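## Task

Move the five cases on the low table onto the empty pallet, following the layer plan. Cases are identified by the four-digit article number on their labels. The pallet sits loose on the floor close to one end of the track and may be a little rotated. Plan positions are case centres relative to the pallet centre: a is along the pallet's long side (+a roughly +y), b along its short side (+b roughly toward the track). Layer 1, on the deck, every case with its long side parallel to b: 3912 at a = +0.15 m, b = +0.20 m; 6049 at a = +0.45 m, b = +0.20 m; 8354 at a = +0.15 m, b = -0.20 m; 6718 at a = +0.45 m, b = -0.20 m. Layer 2, resting on layer 1: 5236 at a = +0.45 m, b = +0.00 m, long side parallel to b. Each case counts only if its centre lies within about one finger's width of its target. A case that drops to the floor may be picked up again but must finish lid up. At the end release everything and move the tools away; the stack must stay correct without the robot holding it.

## Robot and tools

ROBOT. Two arms, left_arm and right_arm, each riding its own carriage on a single track along y at x = 0. left_rail carries left_arm on the +y half (position_m 0.6 to 3 m); right_rail carries right_arm on the -y half (-3 to -0.6 m). An arm's base is at x = 0, y = its carriage position_m, z = 0.04 m, facing +x. Rows never move carriages. Each arm ends in a vacuum tool: four cups (103 mm across) pointing along the cup point's +z, at cup-frame x = -62/+62 mm; the pair at y = -104.5 mm is channel a, the pair at y = +104.5 mm is channel b. Rims together cover 227 mm (x) by 312 mm (y). Left/right are names, not image sides.

SCENE FRAME. Fixed to the table: z = 0 is the table top, +z up, +x the direction the arms face, +y to their left, y = 0 mid-track. The table starts at x = 0.50 m and spans y = -0.90 to 0.90 m; elsewhere the floor is at z = -0.53 m. Reported cup positions can be somewhat off, worse at long reach.

execute_actions {"actions": [...]}. Actions run in sequence; an empty list just returns state and images. An action may contain "rows", "steps", "until" and device keys "left_rail"/"right_rail".
- rows: 1 to 15 rows, each applied for one control step (1/30 s). Every row is one list of 16 numbers in [-1, 1] covering both arms: left dx, dy, dz, rx, ry, rz, left suction_a, suction_b, then the same eight for the right arm. dx..rz are a target offset, not a pose: measured from the cup point's pose at the start of the action (for a call's first action, the last pose reported), expressed in the cup point's own axes, and every row refers to that same start, not to the previous row. Scale: 1.0 = 0.6 m or 180 degrees; rx, ry, rz form one rotation vector. Each step the target is clipped to 100 mm and 16 degrees from the measured pose. For gentle motion ramp up gradually (adding 0.01 per row gives 0.18 m/s). Suction numbers: 1 = channel on, 0 = off, anything above 0.01 = on; they latch, so repeat the previous values for a tool you don't want to change.
- steps: 1 to 450, at least the number of rows, default 15. After the last row the arm keeps driving toward that row's target, so give big moves enough steps; an arm cut short may then stop, so send the remainder next.
- until: stops the action early once all conditions hold (arms may still be moving). Form {"<device>": {"<field>": value}}; numbers need a comparison like [">=", 0.5]; operators =, !=, <, <=, >, >=. {"all": {"status": "ended"}} = nothing reads moving; {"any": {"status": "ended"}} = some motion under way has ended.
- left_rail / right_rail: "position_m" (goal, metres, ranges above), "speed_m_s" (0.01 to 1, initially 1, persists), or {"stop": true} alone. Acceleration is 2 m/s2; arrival means within 0.6 mm. Drive, then wait e.g. {"steps": 150, "until": {"left_rail": {"position_status": ["!=", "moving"]}}}, and only then aim the tool at scene points. Any out-of-range value or unknown name rejects the whole call.

RESULTS. State line gives each cup point's end_effector_position (m), end_effector_quat_wxyz and velocities in the scene frame. "Hand target" is the pose being driven toward. Joint positions/velocities per arm: rail, shoulder pan, shoulder lift, elbow, wrist 1, wrist 2, wrist 3. Wrist force/torque are in the end effector axes; offsets up to about 10 N, noise, saturation near 200 N. suction_measured_a/b: 0 = no seal, 0.83+ airtight, lower means leaks (cardboard is porous); settles within about 1.3 s. part_present_a/b switch to 1 above 0.09 and back below 0.07. Carriage position_status: moving, done, stopped, contact_stop (blocked; re-read position once settled), time_out (check for obstruction, resend), stopped_with_arm (give its arm followable rows, then resend), stopped_for_other_arm (move an arm farther from the other, wait 30 steps, resend). position_answer taken/not_taken. "pose unreachable" means the clearance check altered or blocked that arm's command; the check is stricter while carriages move.

GRIPPING. Switch a channel on and press both its cups fully onto a flat, smooth face; a cup over an edge or gap kills that channel's grip. Cups compress up to about 21 mm. Each sealed cup pulls about 381 N at 0.7. To release: lower in small steps until contact, then in a single action switch both channels off and retract straight away. A cup stuck to the table is freed by switching it off. Heavy, off-centre or fast-moved loads can tear loose. While part_present is 1 the controller assumes an 11.5 kg load.

AVOID. Torque fault at joint load limits (pan/lift 656, elbow 385, wrists 95.2 N m) or force fault at 400 N: the arm halts 10 s. Never let arms, tools, cameras, carriages or held objects hit or press each other; for a handover set the case down, switch the giver off before the receiver on, lift the giver clear. Don't knock items out of the work area; avoid drops and slams. The simulation keeps running while you compose a reply.

zoom_image: "camera" (cam_high, cam_low, cam_pallet_north, cam_pallet_south, cam_left_wrist, cam_right_wrist) and "region" [x0, y0, x1, y1] pixels, max 504x504. Images: cam_high, cam_low, cam_pallet_north, cam_pallet_south are 896x504, wrist cameras 616x616 fisheye. cam_pallet_north views the -y track end, cam_pallet_south the +y end, +y roughly rightward in both.

finished_scene: "scene" = current scene number; final, ends it and reports success.

Each tool is called after "Request:" as a command line: name --argument value for each argument, lists and objects as JSON in quotes; but a table of rows of numbers goes row by row, as --pt "numbers of a row", without its own name.

## Session

Request:
execute_actions --actions '[]'

Scene clock: 0.00 s.
left_arm: end_effector_position=(+0.8493, +2.5533, +0.4378) suction_measured_a=0.00 part_present_a=0 suction_measured_b=0.00 part_present_b=0 end_effector_quat_wxyz=(-0.002, +0.001, +1.000, +0.001) end_effector_velocity=(-0.000, +0.000, +0.000) end_effector_angular_velocity=(-0.000, -0.000, +0.000) | right_arm: end_effector_position=(+0.8509, -1.7383, +0.4403) suction_measured_a=0.00 part_present_a=0 suction_measured_b=0.00 part_present_b=0 end_effector_quat_wxyz=(+0.001, -0.001, +1.000, +0.001) end_effector_velocity=(-0.000, +0.000, +0.000) end_effector_angular_velocity=(-0.000, -0.000, -0.000)
Joint positions: left_arm=[ 2.553 -0.238 -1.496  2.093 -2.163 -1.57   1.334] | right_arm=[-1.739 -0.239 -1.498  2.091 -2.166 -1.569  1.331]
Joint velocities: left_arm=[ 0.  0. -0.  0. -0.  0.  0.] | right_arm=[ 0.  0. -0. -0. -0.  0.  0.]
Wrist force (N, on the end effector, along its own x y z axes, offset not removed): no reading
Wrist torque (N m, same axes, about the end effector's origin, offset not removed): no reading
Hand target (left_arm): +0.849, +2.553, +0.438; -0.002, +0.001, +1.000, +0.001
Hand target (right_arm): +0.851, -1.738, +0.440; +0.001, -0.001, +1.000, +0.001
left_rail: position_m=2.553 position_m_goal=2.553 speed_m_s=1.00 position_status=done position_answer=taken refusals=0
right_rail: position_m=-1.739 position_m_goal=-1.739 speed_m_s=1.00 position_status=done position_answer=taken refusals=0

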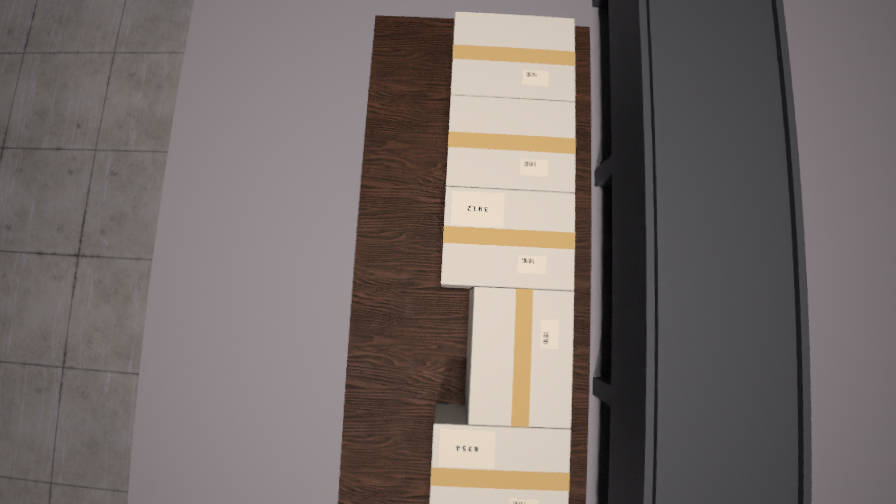

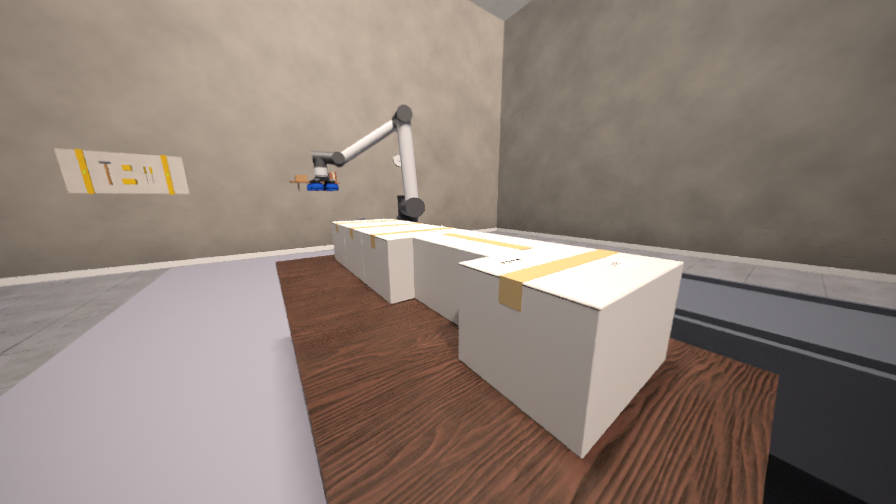

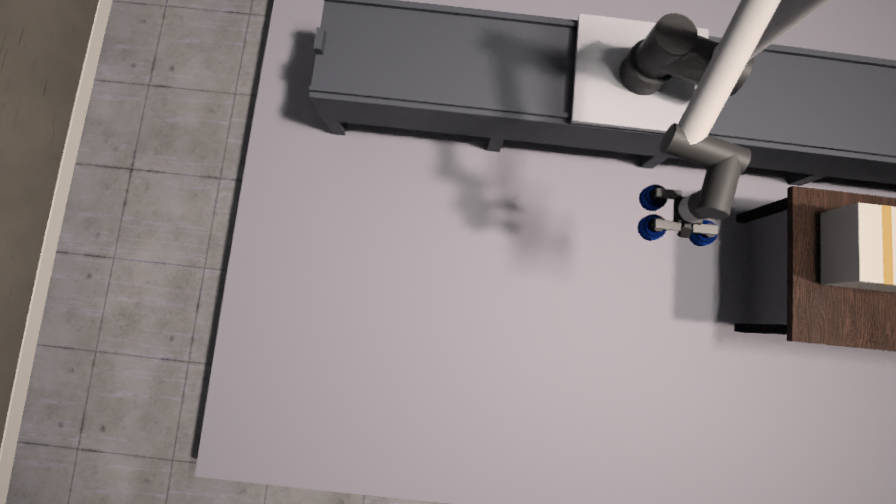

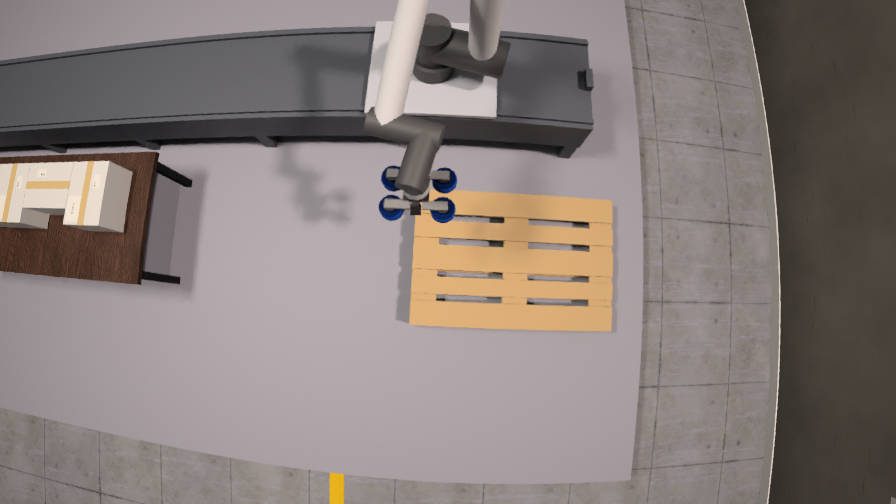

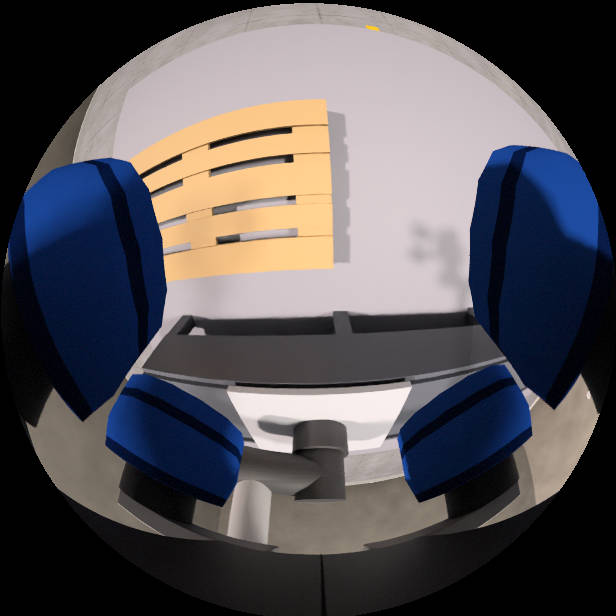

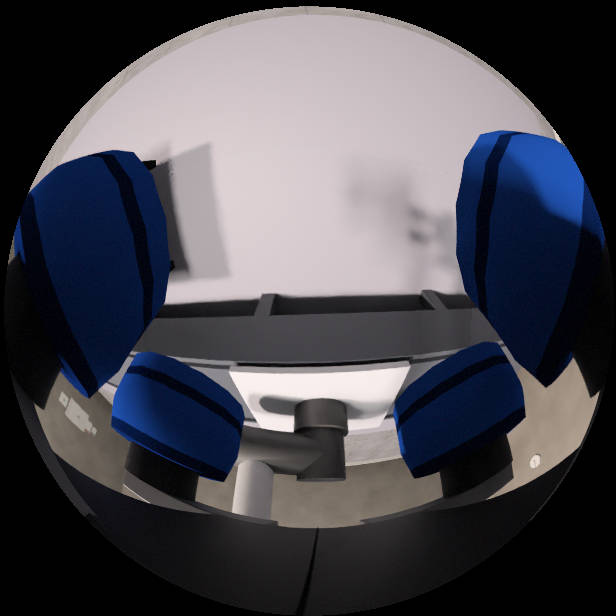

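Request:
zoom_image --camera "cam_high" --region '[340, 0, 640, 300]'

Request:
zoom_image --camera "cam_high" --region '[340, 240, 640, 504]'

Request:
zoom_image --camera "cam_pallet_south" --region '[360, 140, 660, 350]'

Request:
zoom_image --camera "cam_low" --region '[300, 190, 540, 330]'

Region (340, 0, 640, 300) of cam_high's 896x504 image, scaled by 1.680, with more detail than that image has.

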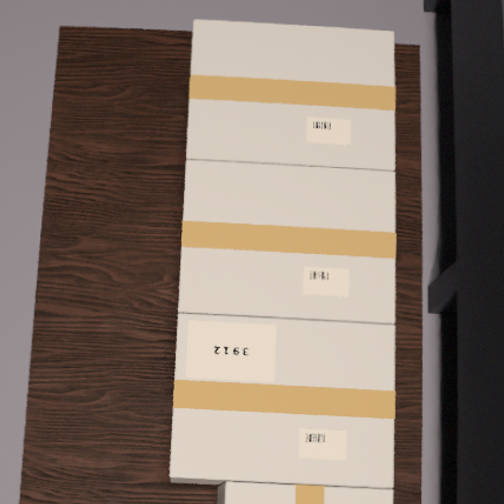

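Region (340, 240, 640, 504) of cam_high's 896x504 image, scaled by 1.680, with more detail than that image has; it fills the top 444 rows of this view, and the rest is white.

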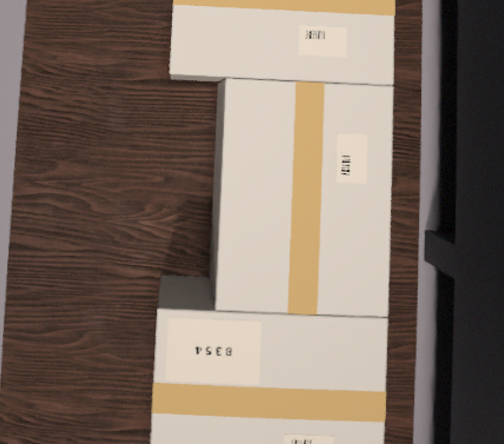

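Region (360, 140, 660, 350) of cam_pallet_south's 896x504 image, scaled by 1.680, with more detail than that image has; it fills the top 353 rows of this view, and the rest is white.

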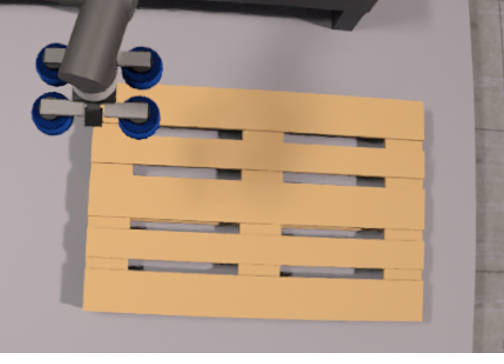

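Region (300, 190, 540, 330) of cam_low's 896x504 image, scaled by 2.100, with more detail than that image has; it fills the top 294 rows of this view, and the rest is white.

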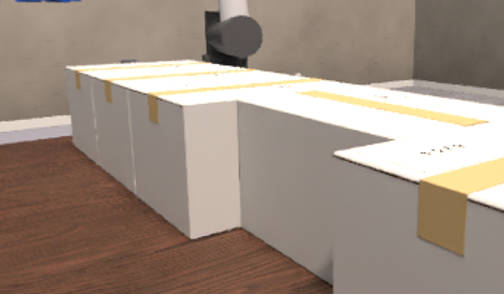

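Request:
execute_actions --actions '[{"rows":[[-0.15,0.9,0.9,0,0,0,0,0,0,0,0,0,0,0,0,0]],"left_rail":{"position_m":3},"right_rail":{"position_m":-2.6},"steps":75},{"rows":[[0,0.2,0,0,0,0,0,0,0,0,0,0,0,0,0,0]],"steps":30}]'

Scene clock: 18.30 s.
left_arm: end_effector_position=(+0.9380, +3.6595, -0.1025) suction_measured_a=0.00 part_present_a=0 suction_measured_b=0.00 part_present_b=0 end_effector_quat_wxyz=(-0.002, +0.001, +1.000, -0.001) end_effector_velocity=(+0.000, +0.001, -0.000) end_effector_angular_velocity=(-0.000, +0.000, +0.000) | right_arm: end_effector_position=(+0.8509, -2.5997, +0.4403) suction_measured_a=0.00 part_present_a=0 suction_measured_b=0.00 part_present_b=0 end_effector_quat_wxyz=(+0.001, -0.001, +1.000, +0.001) end_effector_velocity=(+0.000, -0.000, -0.000) end_effector_angular_velocity=(+0.000, +0.000, -0.000)
Joint positions: left_arm=[ 3.     0.437 -0.715  1.831 -2.683 -1.57   2.009] | right_arm=[-2.6   -0.239 -1.498  2.091 -2.166 -1.569  1.331]
Joint velocities: left_arm=[ 0.     0.001  0.    -0.001  0.001 -0.     0.001] | right_arm=[ 0. -0.  0. -0. -0. -0.  0.]
Wrist force (N, on the end effector, along its own x y z axes, offset not removed): left_arm=[1.8 -0.1 1.9] | right_arm=[6.3 -13.5 5.5]
Wrist torque (N m, same axes, about the end effector's origin, offset not removed): left_arm=[-0.15 -0.42 -0.02] | right_arm=[-2.33 -1.51 0.30]
Hand target (left_arm): +0.938, +3.660, -0.102; -0.002, +0.001, +1.000, -0.001
Hand target (right_arm): +0.851, -2.600, +0.440; +0.001, -0.001, +1.000, +0.001
Off the commanded pose (left_arm): 0.000 m, 0 deg.
Off the commanded pose (right_arm): 0.000 m, 0 deg.
left_rail: position_m=3.000 position_m_goal=3.000 speed_m_s=1.00 position_status=done position_answer=taken refusals=0
right_rail: position_m=-2.600 position_m_goal=-2.600 speed_m_s=1.00 position_status=done position_answer=taken refusals=0

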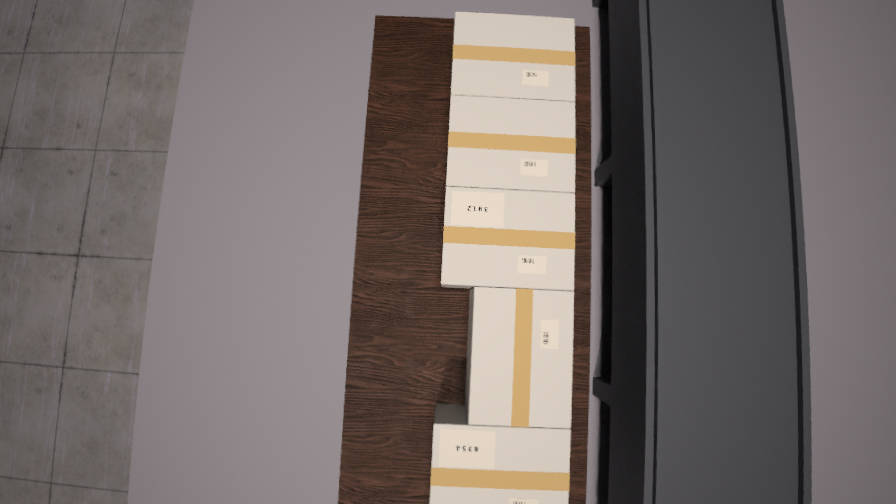

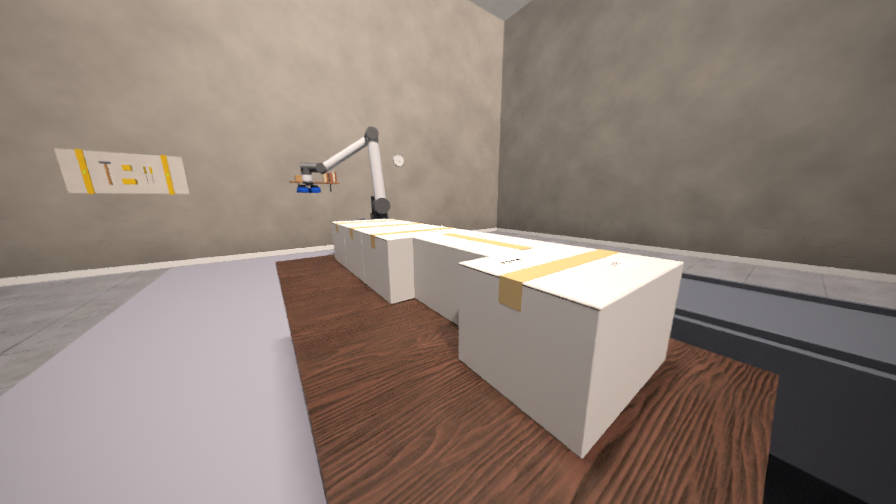

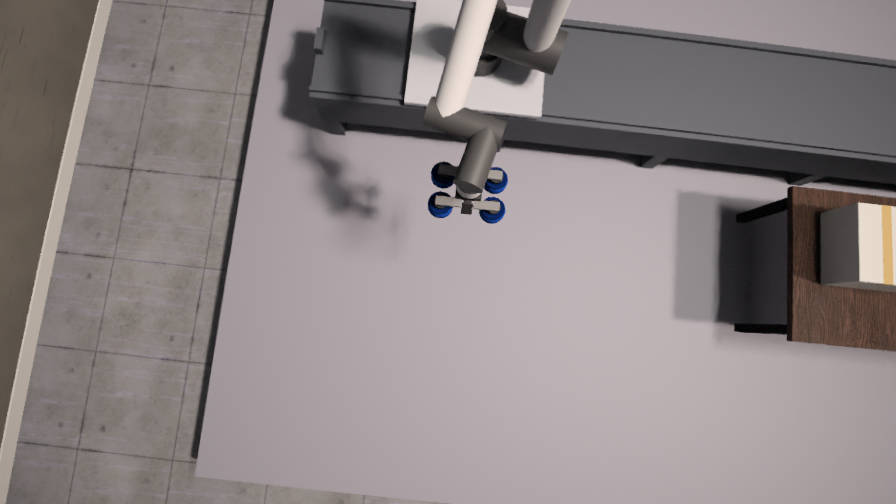

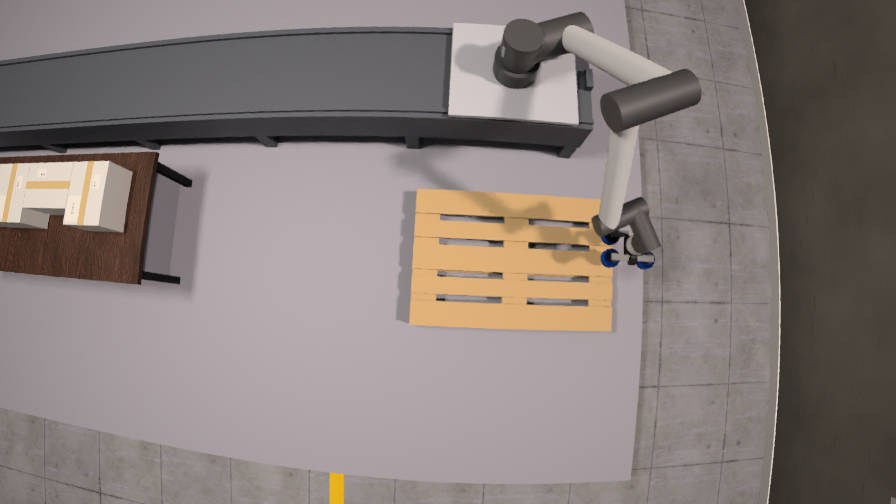

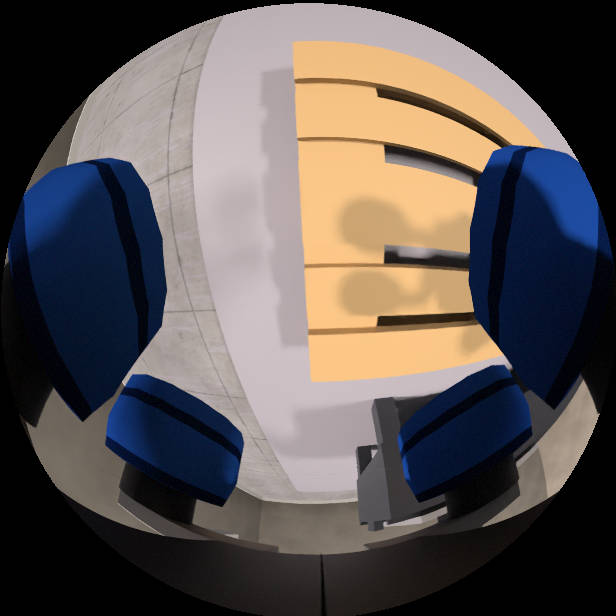

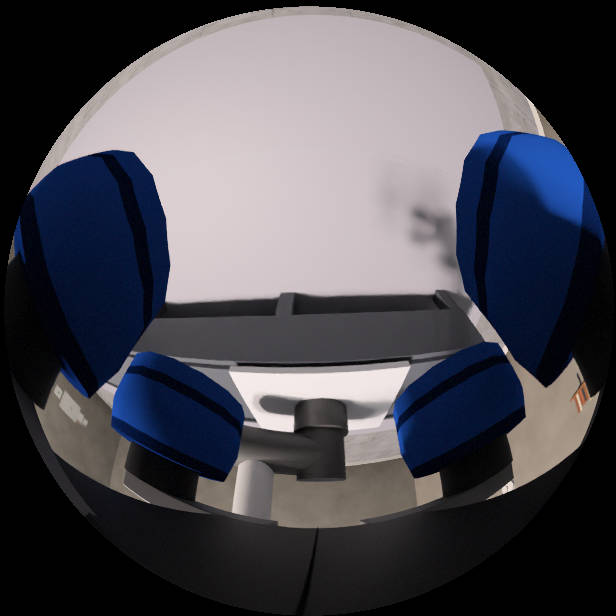

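Request:
execute_actions --actions '[{"rows":[[-0.853,-0.35,0.38,0,0,0.5,0,0,0,0,0,0,0,0,0,0]],"steps":70}]'

Request:
execute_actions --actions '[{"left_rail":{"position_m":2.3},"steps":50}]'

Scene clock: 26.73 s.
left_arm: end_effector_position=(+1.4495, +3.4503, -0.3312) suction_measured_a=0.00 part_present_a=0 suction_measured_b=0.00 part_present_b=0 end_effector_quat_wxyz=(-0.001, +0.708, +0.707, -0.002) end_effector_velocity=(+0.000, -0.000, -0.000) end_effector_angular_velocity=(-0.000, +0.000, -0.000) | right_arm: end_effector_position=(+0.8509, -2.5997, +0.4403) suction_measured_a=0.00 part_present_a=0 suction_measured_b=0.00 part_present_b=0 end_effector_quat_wxyz=(+0.001, -0.001, +1.000, +0.001) end_effector_velocity=(+0.000, -0.000, -0.000) end_effector_angular_velocity=(+0.000, +0.000, -0.000)
Joint positions: left_arm=[ 3.     0.168 -0.238  1.036 -2.365 -1.57   3.311] | right_arm=[-2.6   -0.239 -1.498  2.091 -2.166 -1.569  1.331]
Joint velocities: left_arm=[ 0. -0.  0. -0.  0. -0.  0.] | right_arm=[ 0. -0.  0.  0.  0.  0.  0.]
Wrist force (N, on the end effector, along its own x y z axes, offset not removed): left_arm=[-0.8 -0.7 2.5] | right_arm=[8.3 -5.6 -5.3]
Wrist torque (N m, same axes, about the end effector's origin, offset not removed): left_arm=[-0.28 -0.04 0.01] | right_arm=[-1.52 -1.96 0.52]
Hand target (left_arm): +1.449, +3.450, -0.331; -0.001, +0.708, +0.707, -0.002
Hand target (right_arm): +0.851, -2.600, +0.440; +0.001, -0.001, +1.000, +0.001
Off the commanded pose (left_arm): 0.002 m, 0 deg.
Off the commanded pose (right_arm): 0.000 m, 0 deg.
left_rail: position_m=3.000 position_m_goal=3.000 speed_m_s=1.00 position_status=done position_answer=taken refusals=0
right_rail: position_m=-2.600 position_m_goal=-2.600 speed_m_s=1.00 position_status=done position_answer=taken refusals=0

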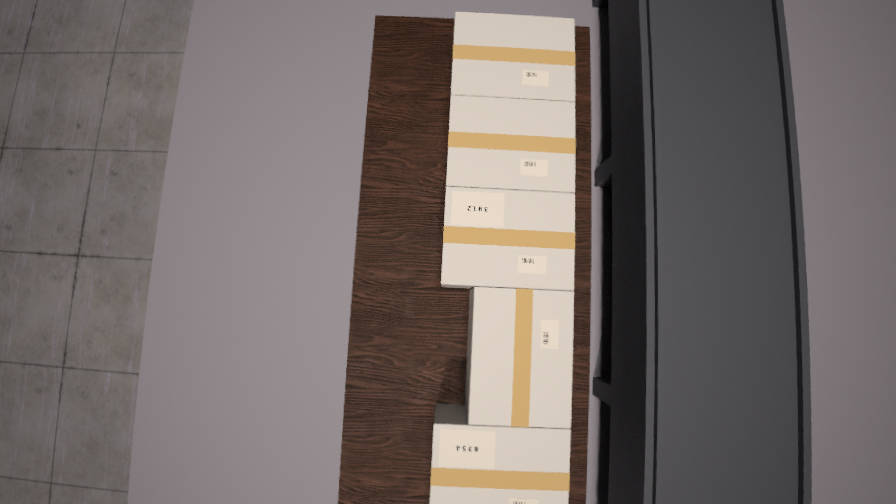

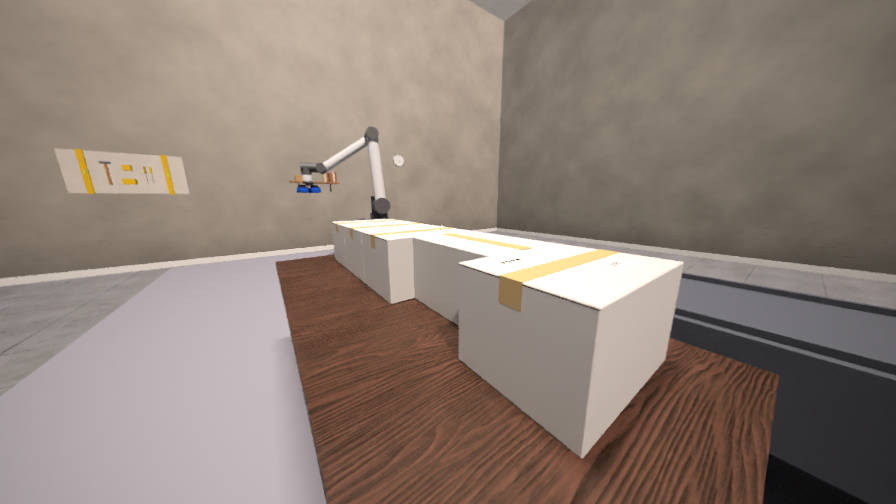

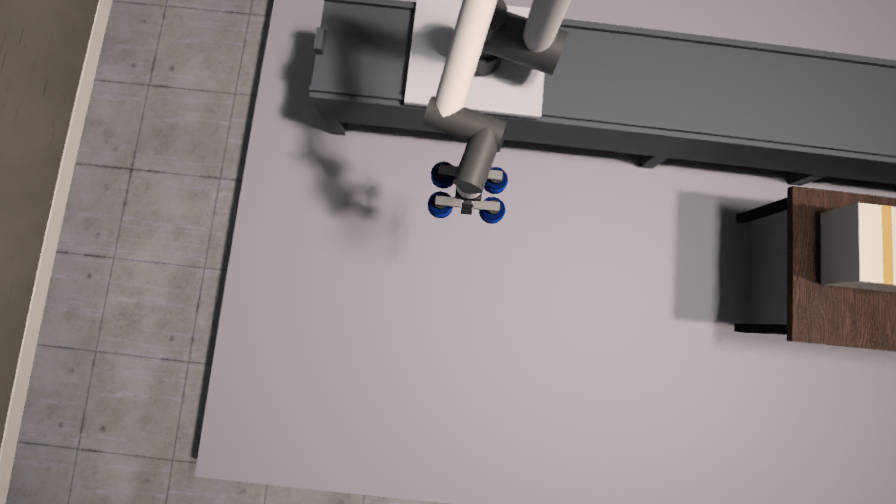

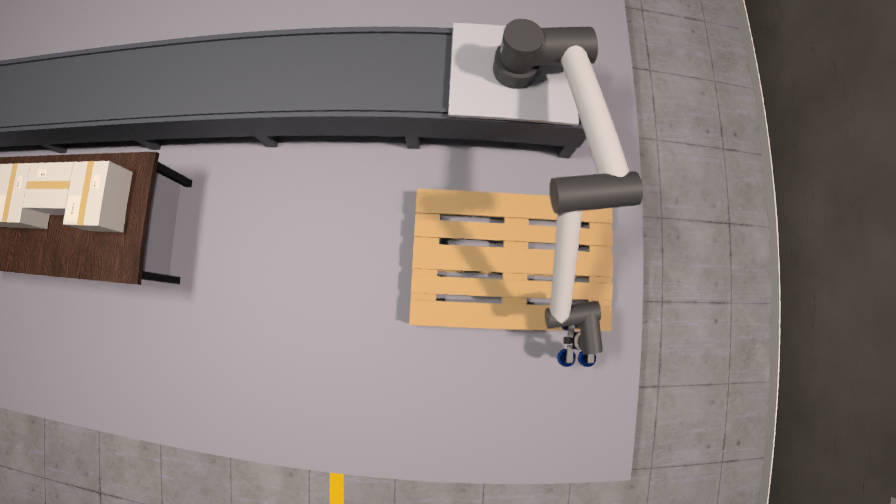

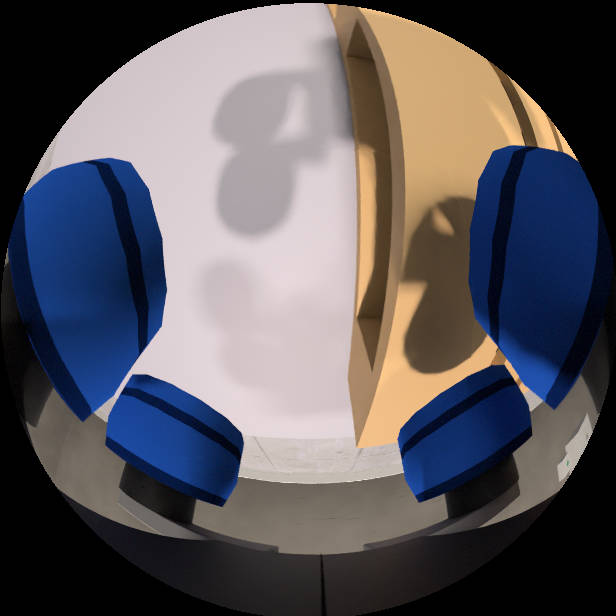

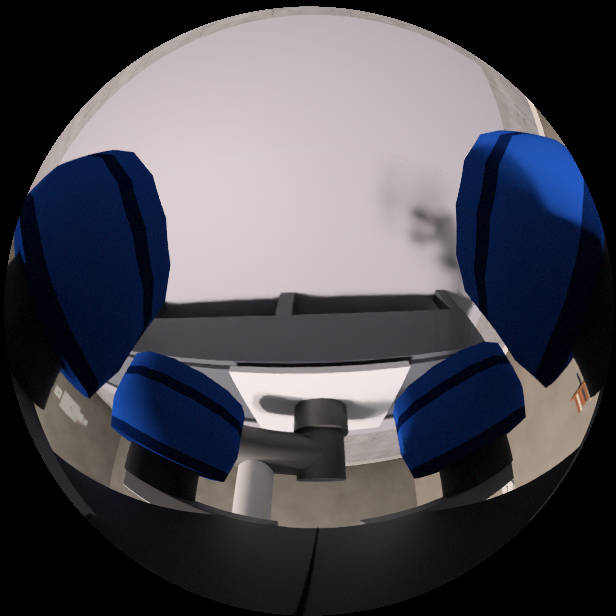

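Scene clock: 28.40 s.
left_arm: end_effector_position=(+1.4495, +2.7502, -0.3312) suction_measured_a=0.00 part_present_a=0 suction_measured_b=0.00 part_present_b=0 end_effector_quat_wxyz=(-0.001, +0.708, +0.707, -0.002) end_effector_velocity=(-0.000, +0.000, -0.000) end_effector_angular_velocity=(+0.000, +0.000, -0.000) | right_arm: end_effector_position=(+0.8509, -2.5997, +0.4403) suction_measured_a=0.00 part_present_a=0 suction_measured_b=0.00 part_present_b=0 end_effector_quat_wxyz=(+0.001, -0.001, +1.000, +0.001) end_effector_velocity=(-0.000, +0.000, +0.000) end_effector_angular_velocity=(+0.000, -0.000, -0.000)
Joint positions: left_arm=[ 2.3    0.168 -0.238  1.036 -2.365 -1.57   3.311] | right_arm=[-2.6   -0.239 -1.498  2.091 -2.166 -1.569  1.331]
Joint velocities: left_arm=[ 0. -0.  0. -0. -0.  0.  0.] | right_arm=[ 0.  0. -0.  0. -0.  0.  0.]
Wrist force (N, on the end effector, along its own x y z axes, offset not removed): left_arm=[1.3 1.6 1.8] | right_arm=[-0.7 -5.7 3.9]
Wrist torque (N m, same axes, about the end effector's origin, offset not removed): left_arm=[0.14 -0.27 0.11] | right_arm=[-1.50 -0.64 0.36]
Hand target (left_arm): +1.449, +2.750, -0.331; -0.001, +0.708, +0.707, -0.002
Hand target (right_arm): +0.851, -2.600, +0.440; +0.001, -0.001, +1.000, +0.001
Off the commanded pose (left_arm): 0.002 m, 0 deg.
Off the commanded pose (right_arm): 0.000 m, 0 deg.
left_rail: position_m=2.300 position_m_goal=2.300 speed_m_s=1.00 position_status=done position_answer=taken refusals=0
right_rail: position_m=-2.600 position_m_goal=-2.600 speed_m_s=1.00 position_status=done position_answer=taken refusals=0

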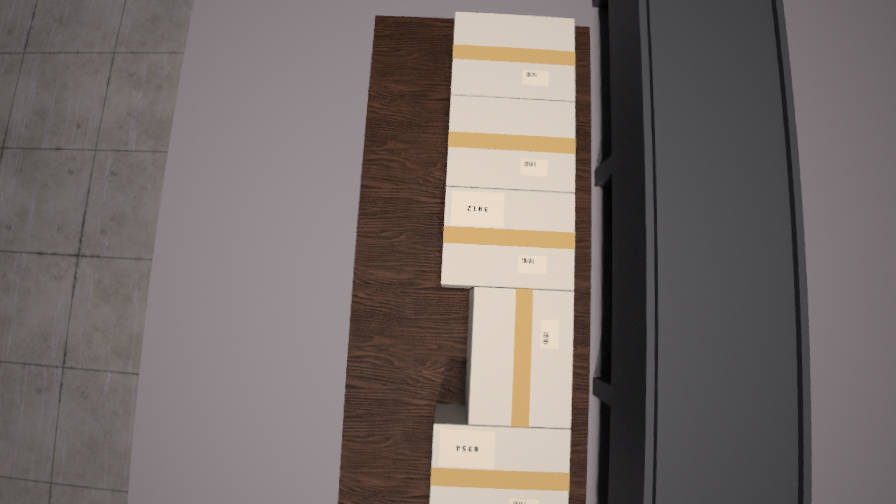

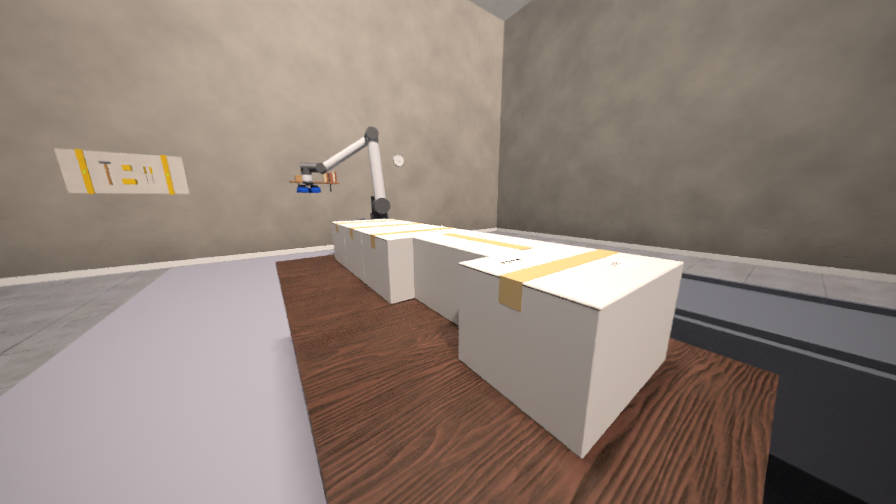

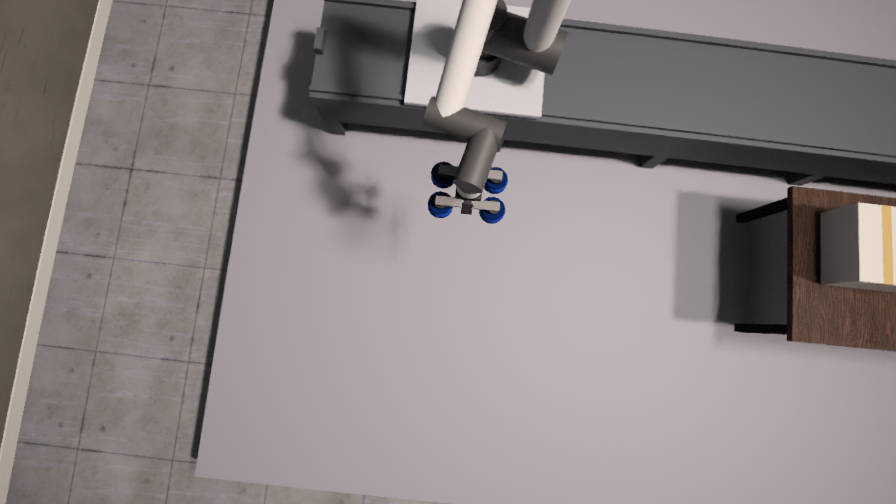

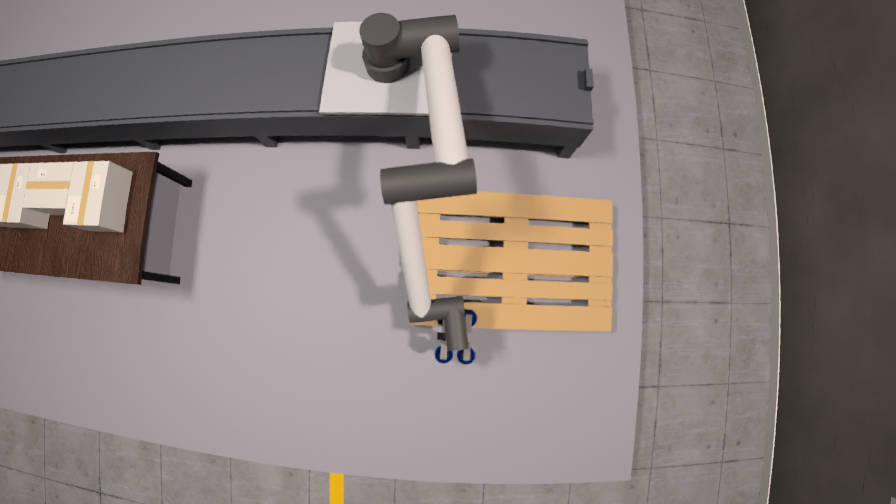

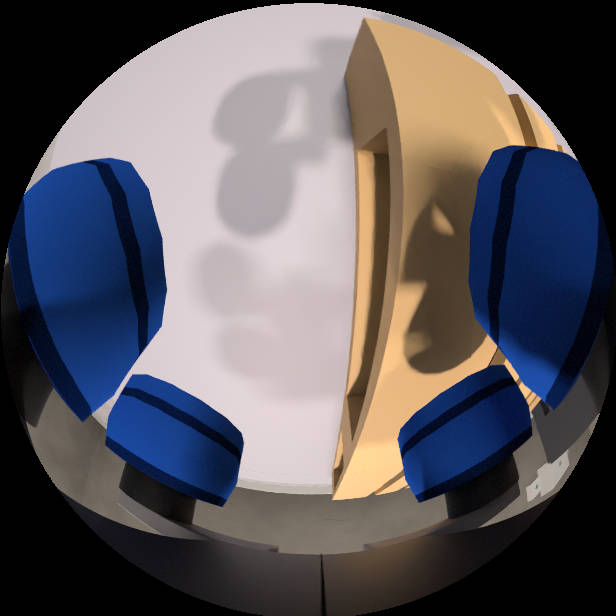

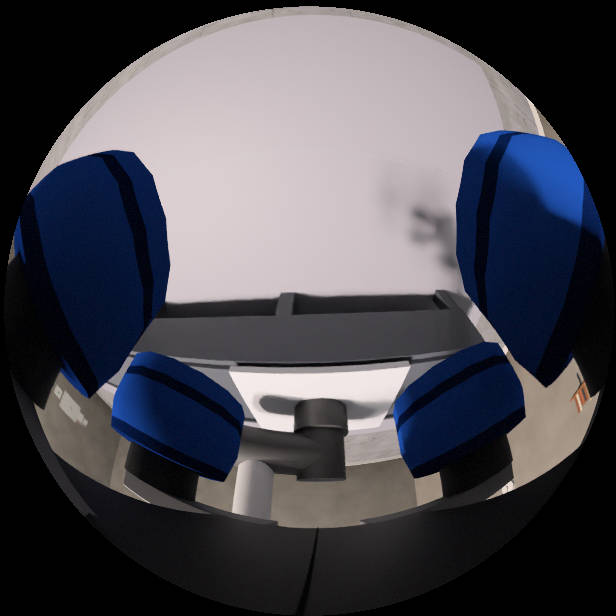

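Request:
execute_actions --actions '[{"rows":[[-0.75,-0.75,-1,0,0,0,0,0,0.72,1,0.15,0,0,0.5,0,0]],"steps":50},{"rows":[[-0.4,-0.72,-0.22,0,0,0,0,0,0,0,0,0,0,0,0,0]],"steps":80,"left_rail":{"position_m":0.9},"right_rail":{"position_m":-1.4}}]'

Scene clock: 41.07 s.
left_arm: end_effector_position=(+0.6523, +0.7322, +0.2992) suction_measured_a=0.00 part_present_a=0 suction_measured_b=0.00 part_present_b=0 end_effector_quat_wxyz=(-0.002, +0.708, +0.706, -0.001) end_effector_velocity=(-0.000, -0.000, -0.000) end_effector_angular_velocity=(+0.000, +0.000, -0.000) | right_arm: end_effector_position=(+0.4260, -0.8196, +0.3530) suction_measured_a=0.00 part_present_a=0 suction_measured_b=0.00 part_present_b=0 end_effector_quat_wxyz=(-0.008, +0.693, +0.721, +0.005) end_effector_velocity=(+0.000, -0.000, -0.000) end_effector_angular_velocity=(-0.000, +0.000, +0.000)
Joint positions: left_arm=[ 0.9   -0.554 -1.563  2.418 -2.421 -1.571  2.589] | right_arm=[-1.4    0.647 -1.575  2.328 -2.332 -1.553  3.749]
Joint velocities: left_arm=[ 0. -0.  0. -0.  0. -0. -0.] | right_arm=[ 0. -0.  0. -0.  0. -0. -0.]
Wrist force (N, on the end effector, along its own x y z axes, offset not removed): left_arm=[-0.3 1.6 2.0] | right_arm=[-3.7 -8.8 -2.3]
Wrist torque (N m, same axes, about the end effector's origin, offset not removed): left_arm=[0.16 -0.07 0.01] | right_arm=[-1.89 -0.07 0.25]
Hand target (left_arm): +0.652, +0.732, +0.299; -0.002, +0.708, +0.706, -0.001
Hand target (right_arm): +0.426, -0.820, +0.353; -0.008, +0.693, +0.721, +0.005
Off the commanded pose (left_arm): 0.001 m, 0 deg.
Off the commanded pose (right_arm): 0.000 m, 0 deg.
left_rail: position_m=0.900 position_m_goal=0.900 speed_m_s=1.00 position_status=done position_answer=taken refusals=0
right_rail: position_m=-1.400 position_m_goal=-1.400 speed_m_s=1.00 position_status=done position_answer=taken refusals=0

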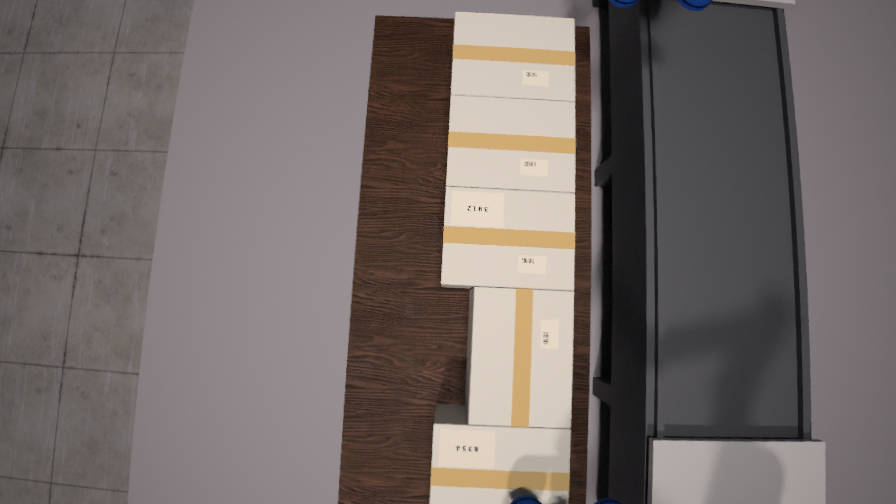

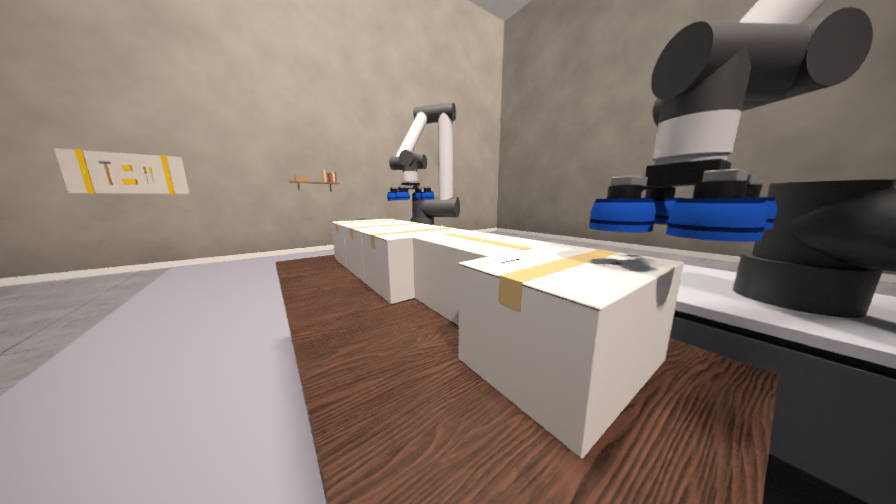

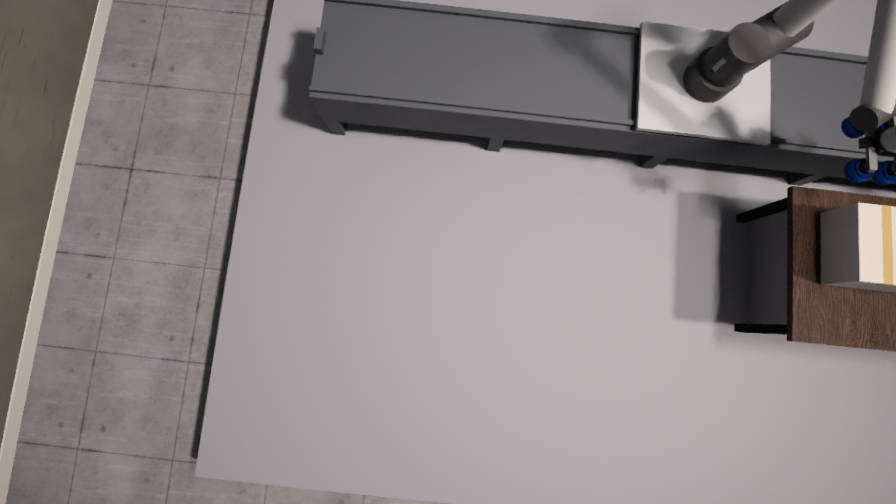

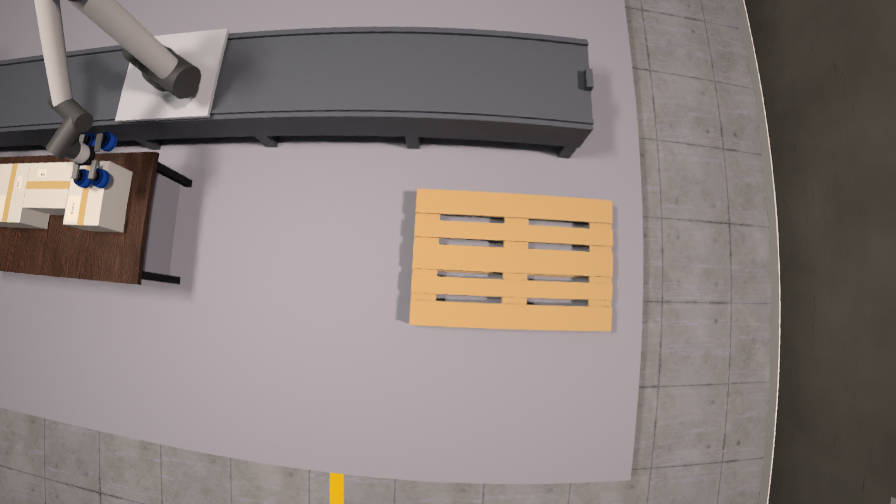

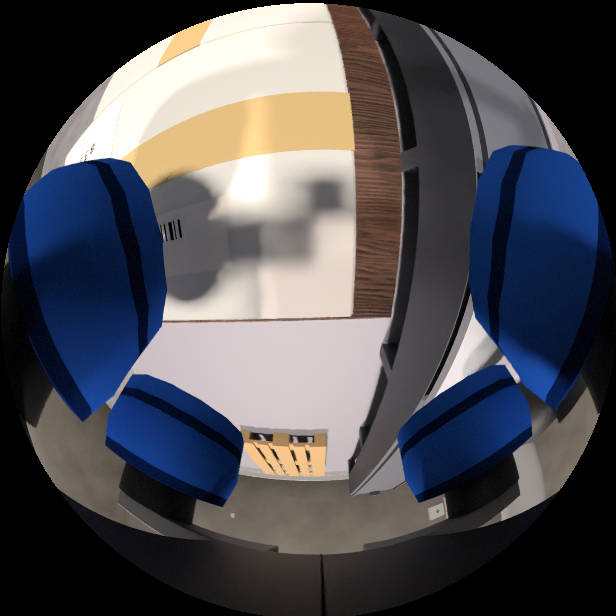

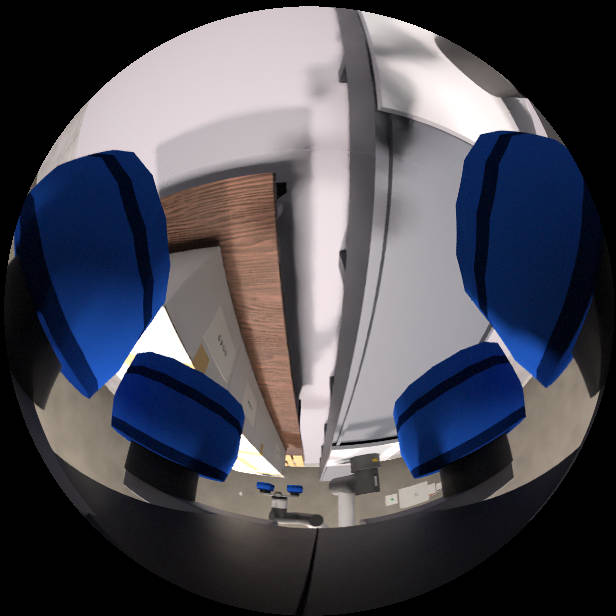

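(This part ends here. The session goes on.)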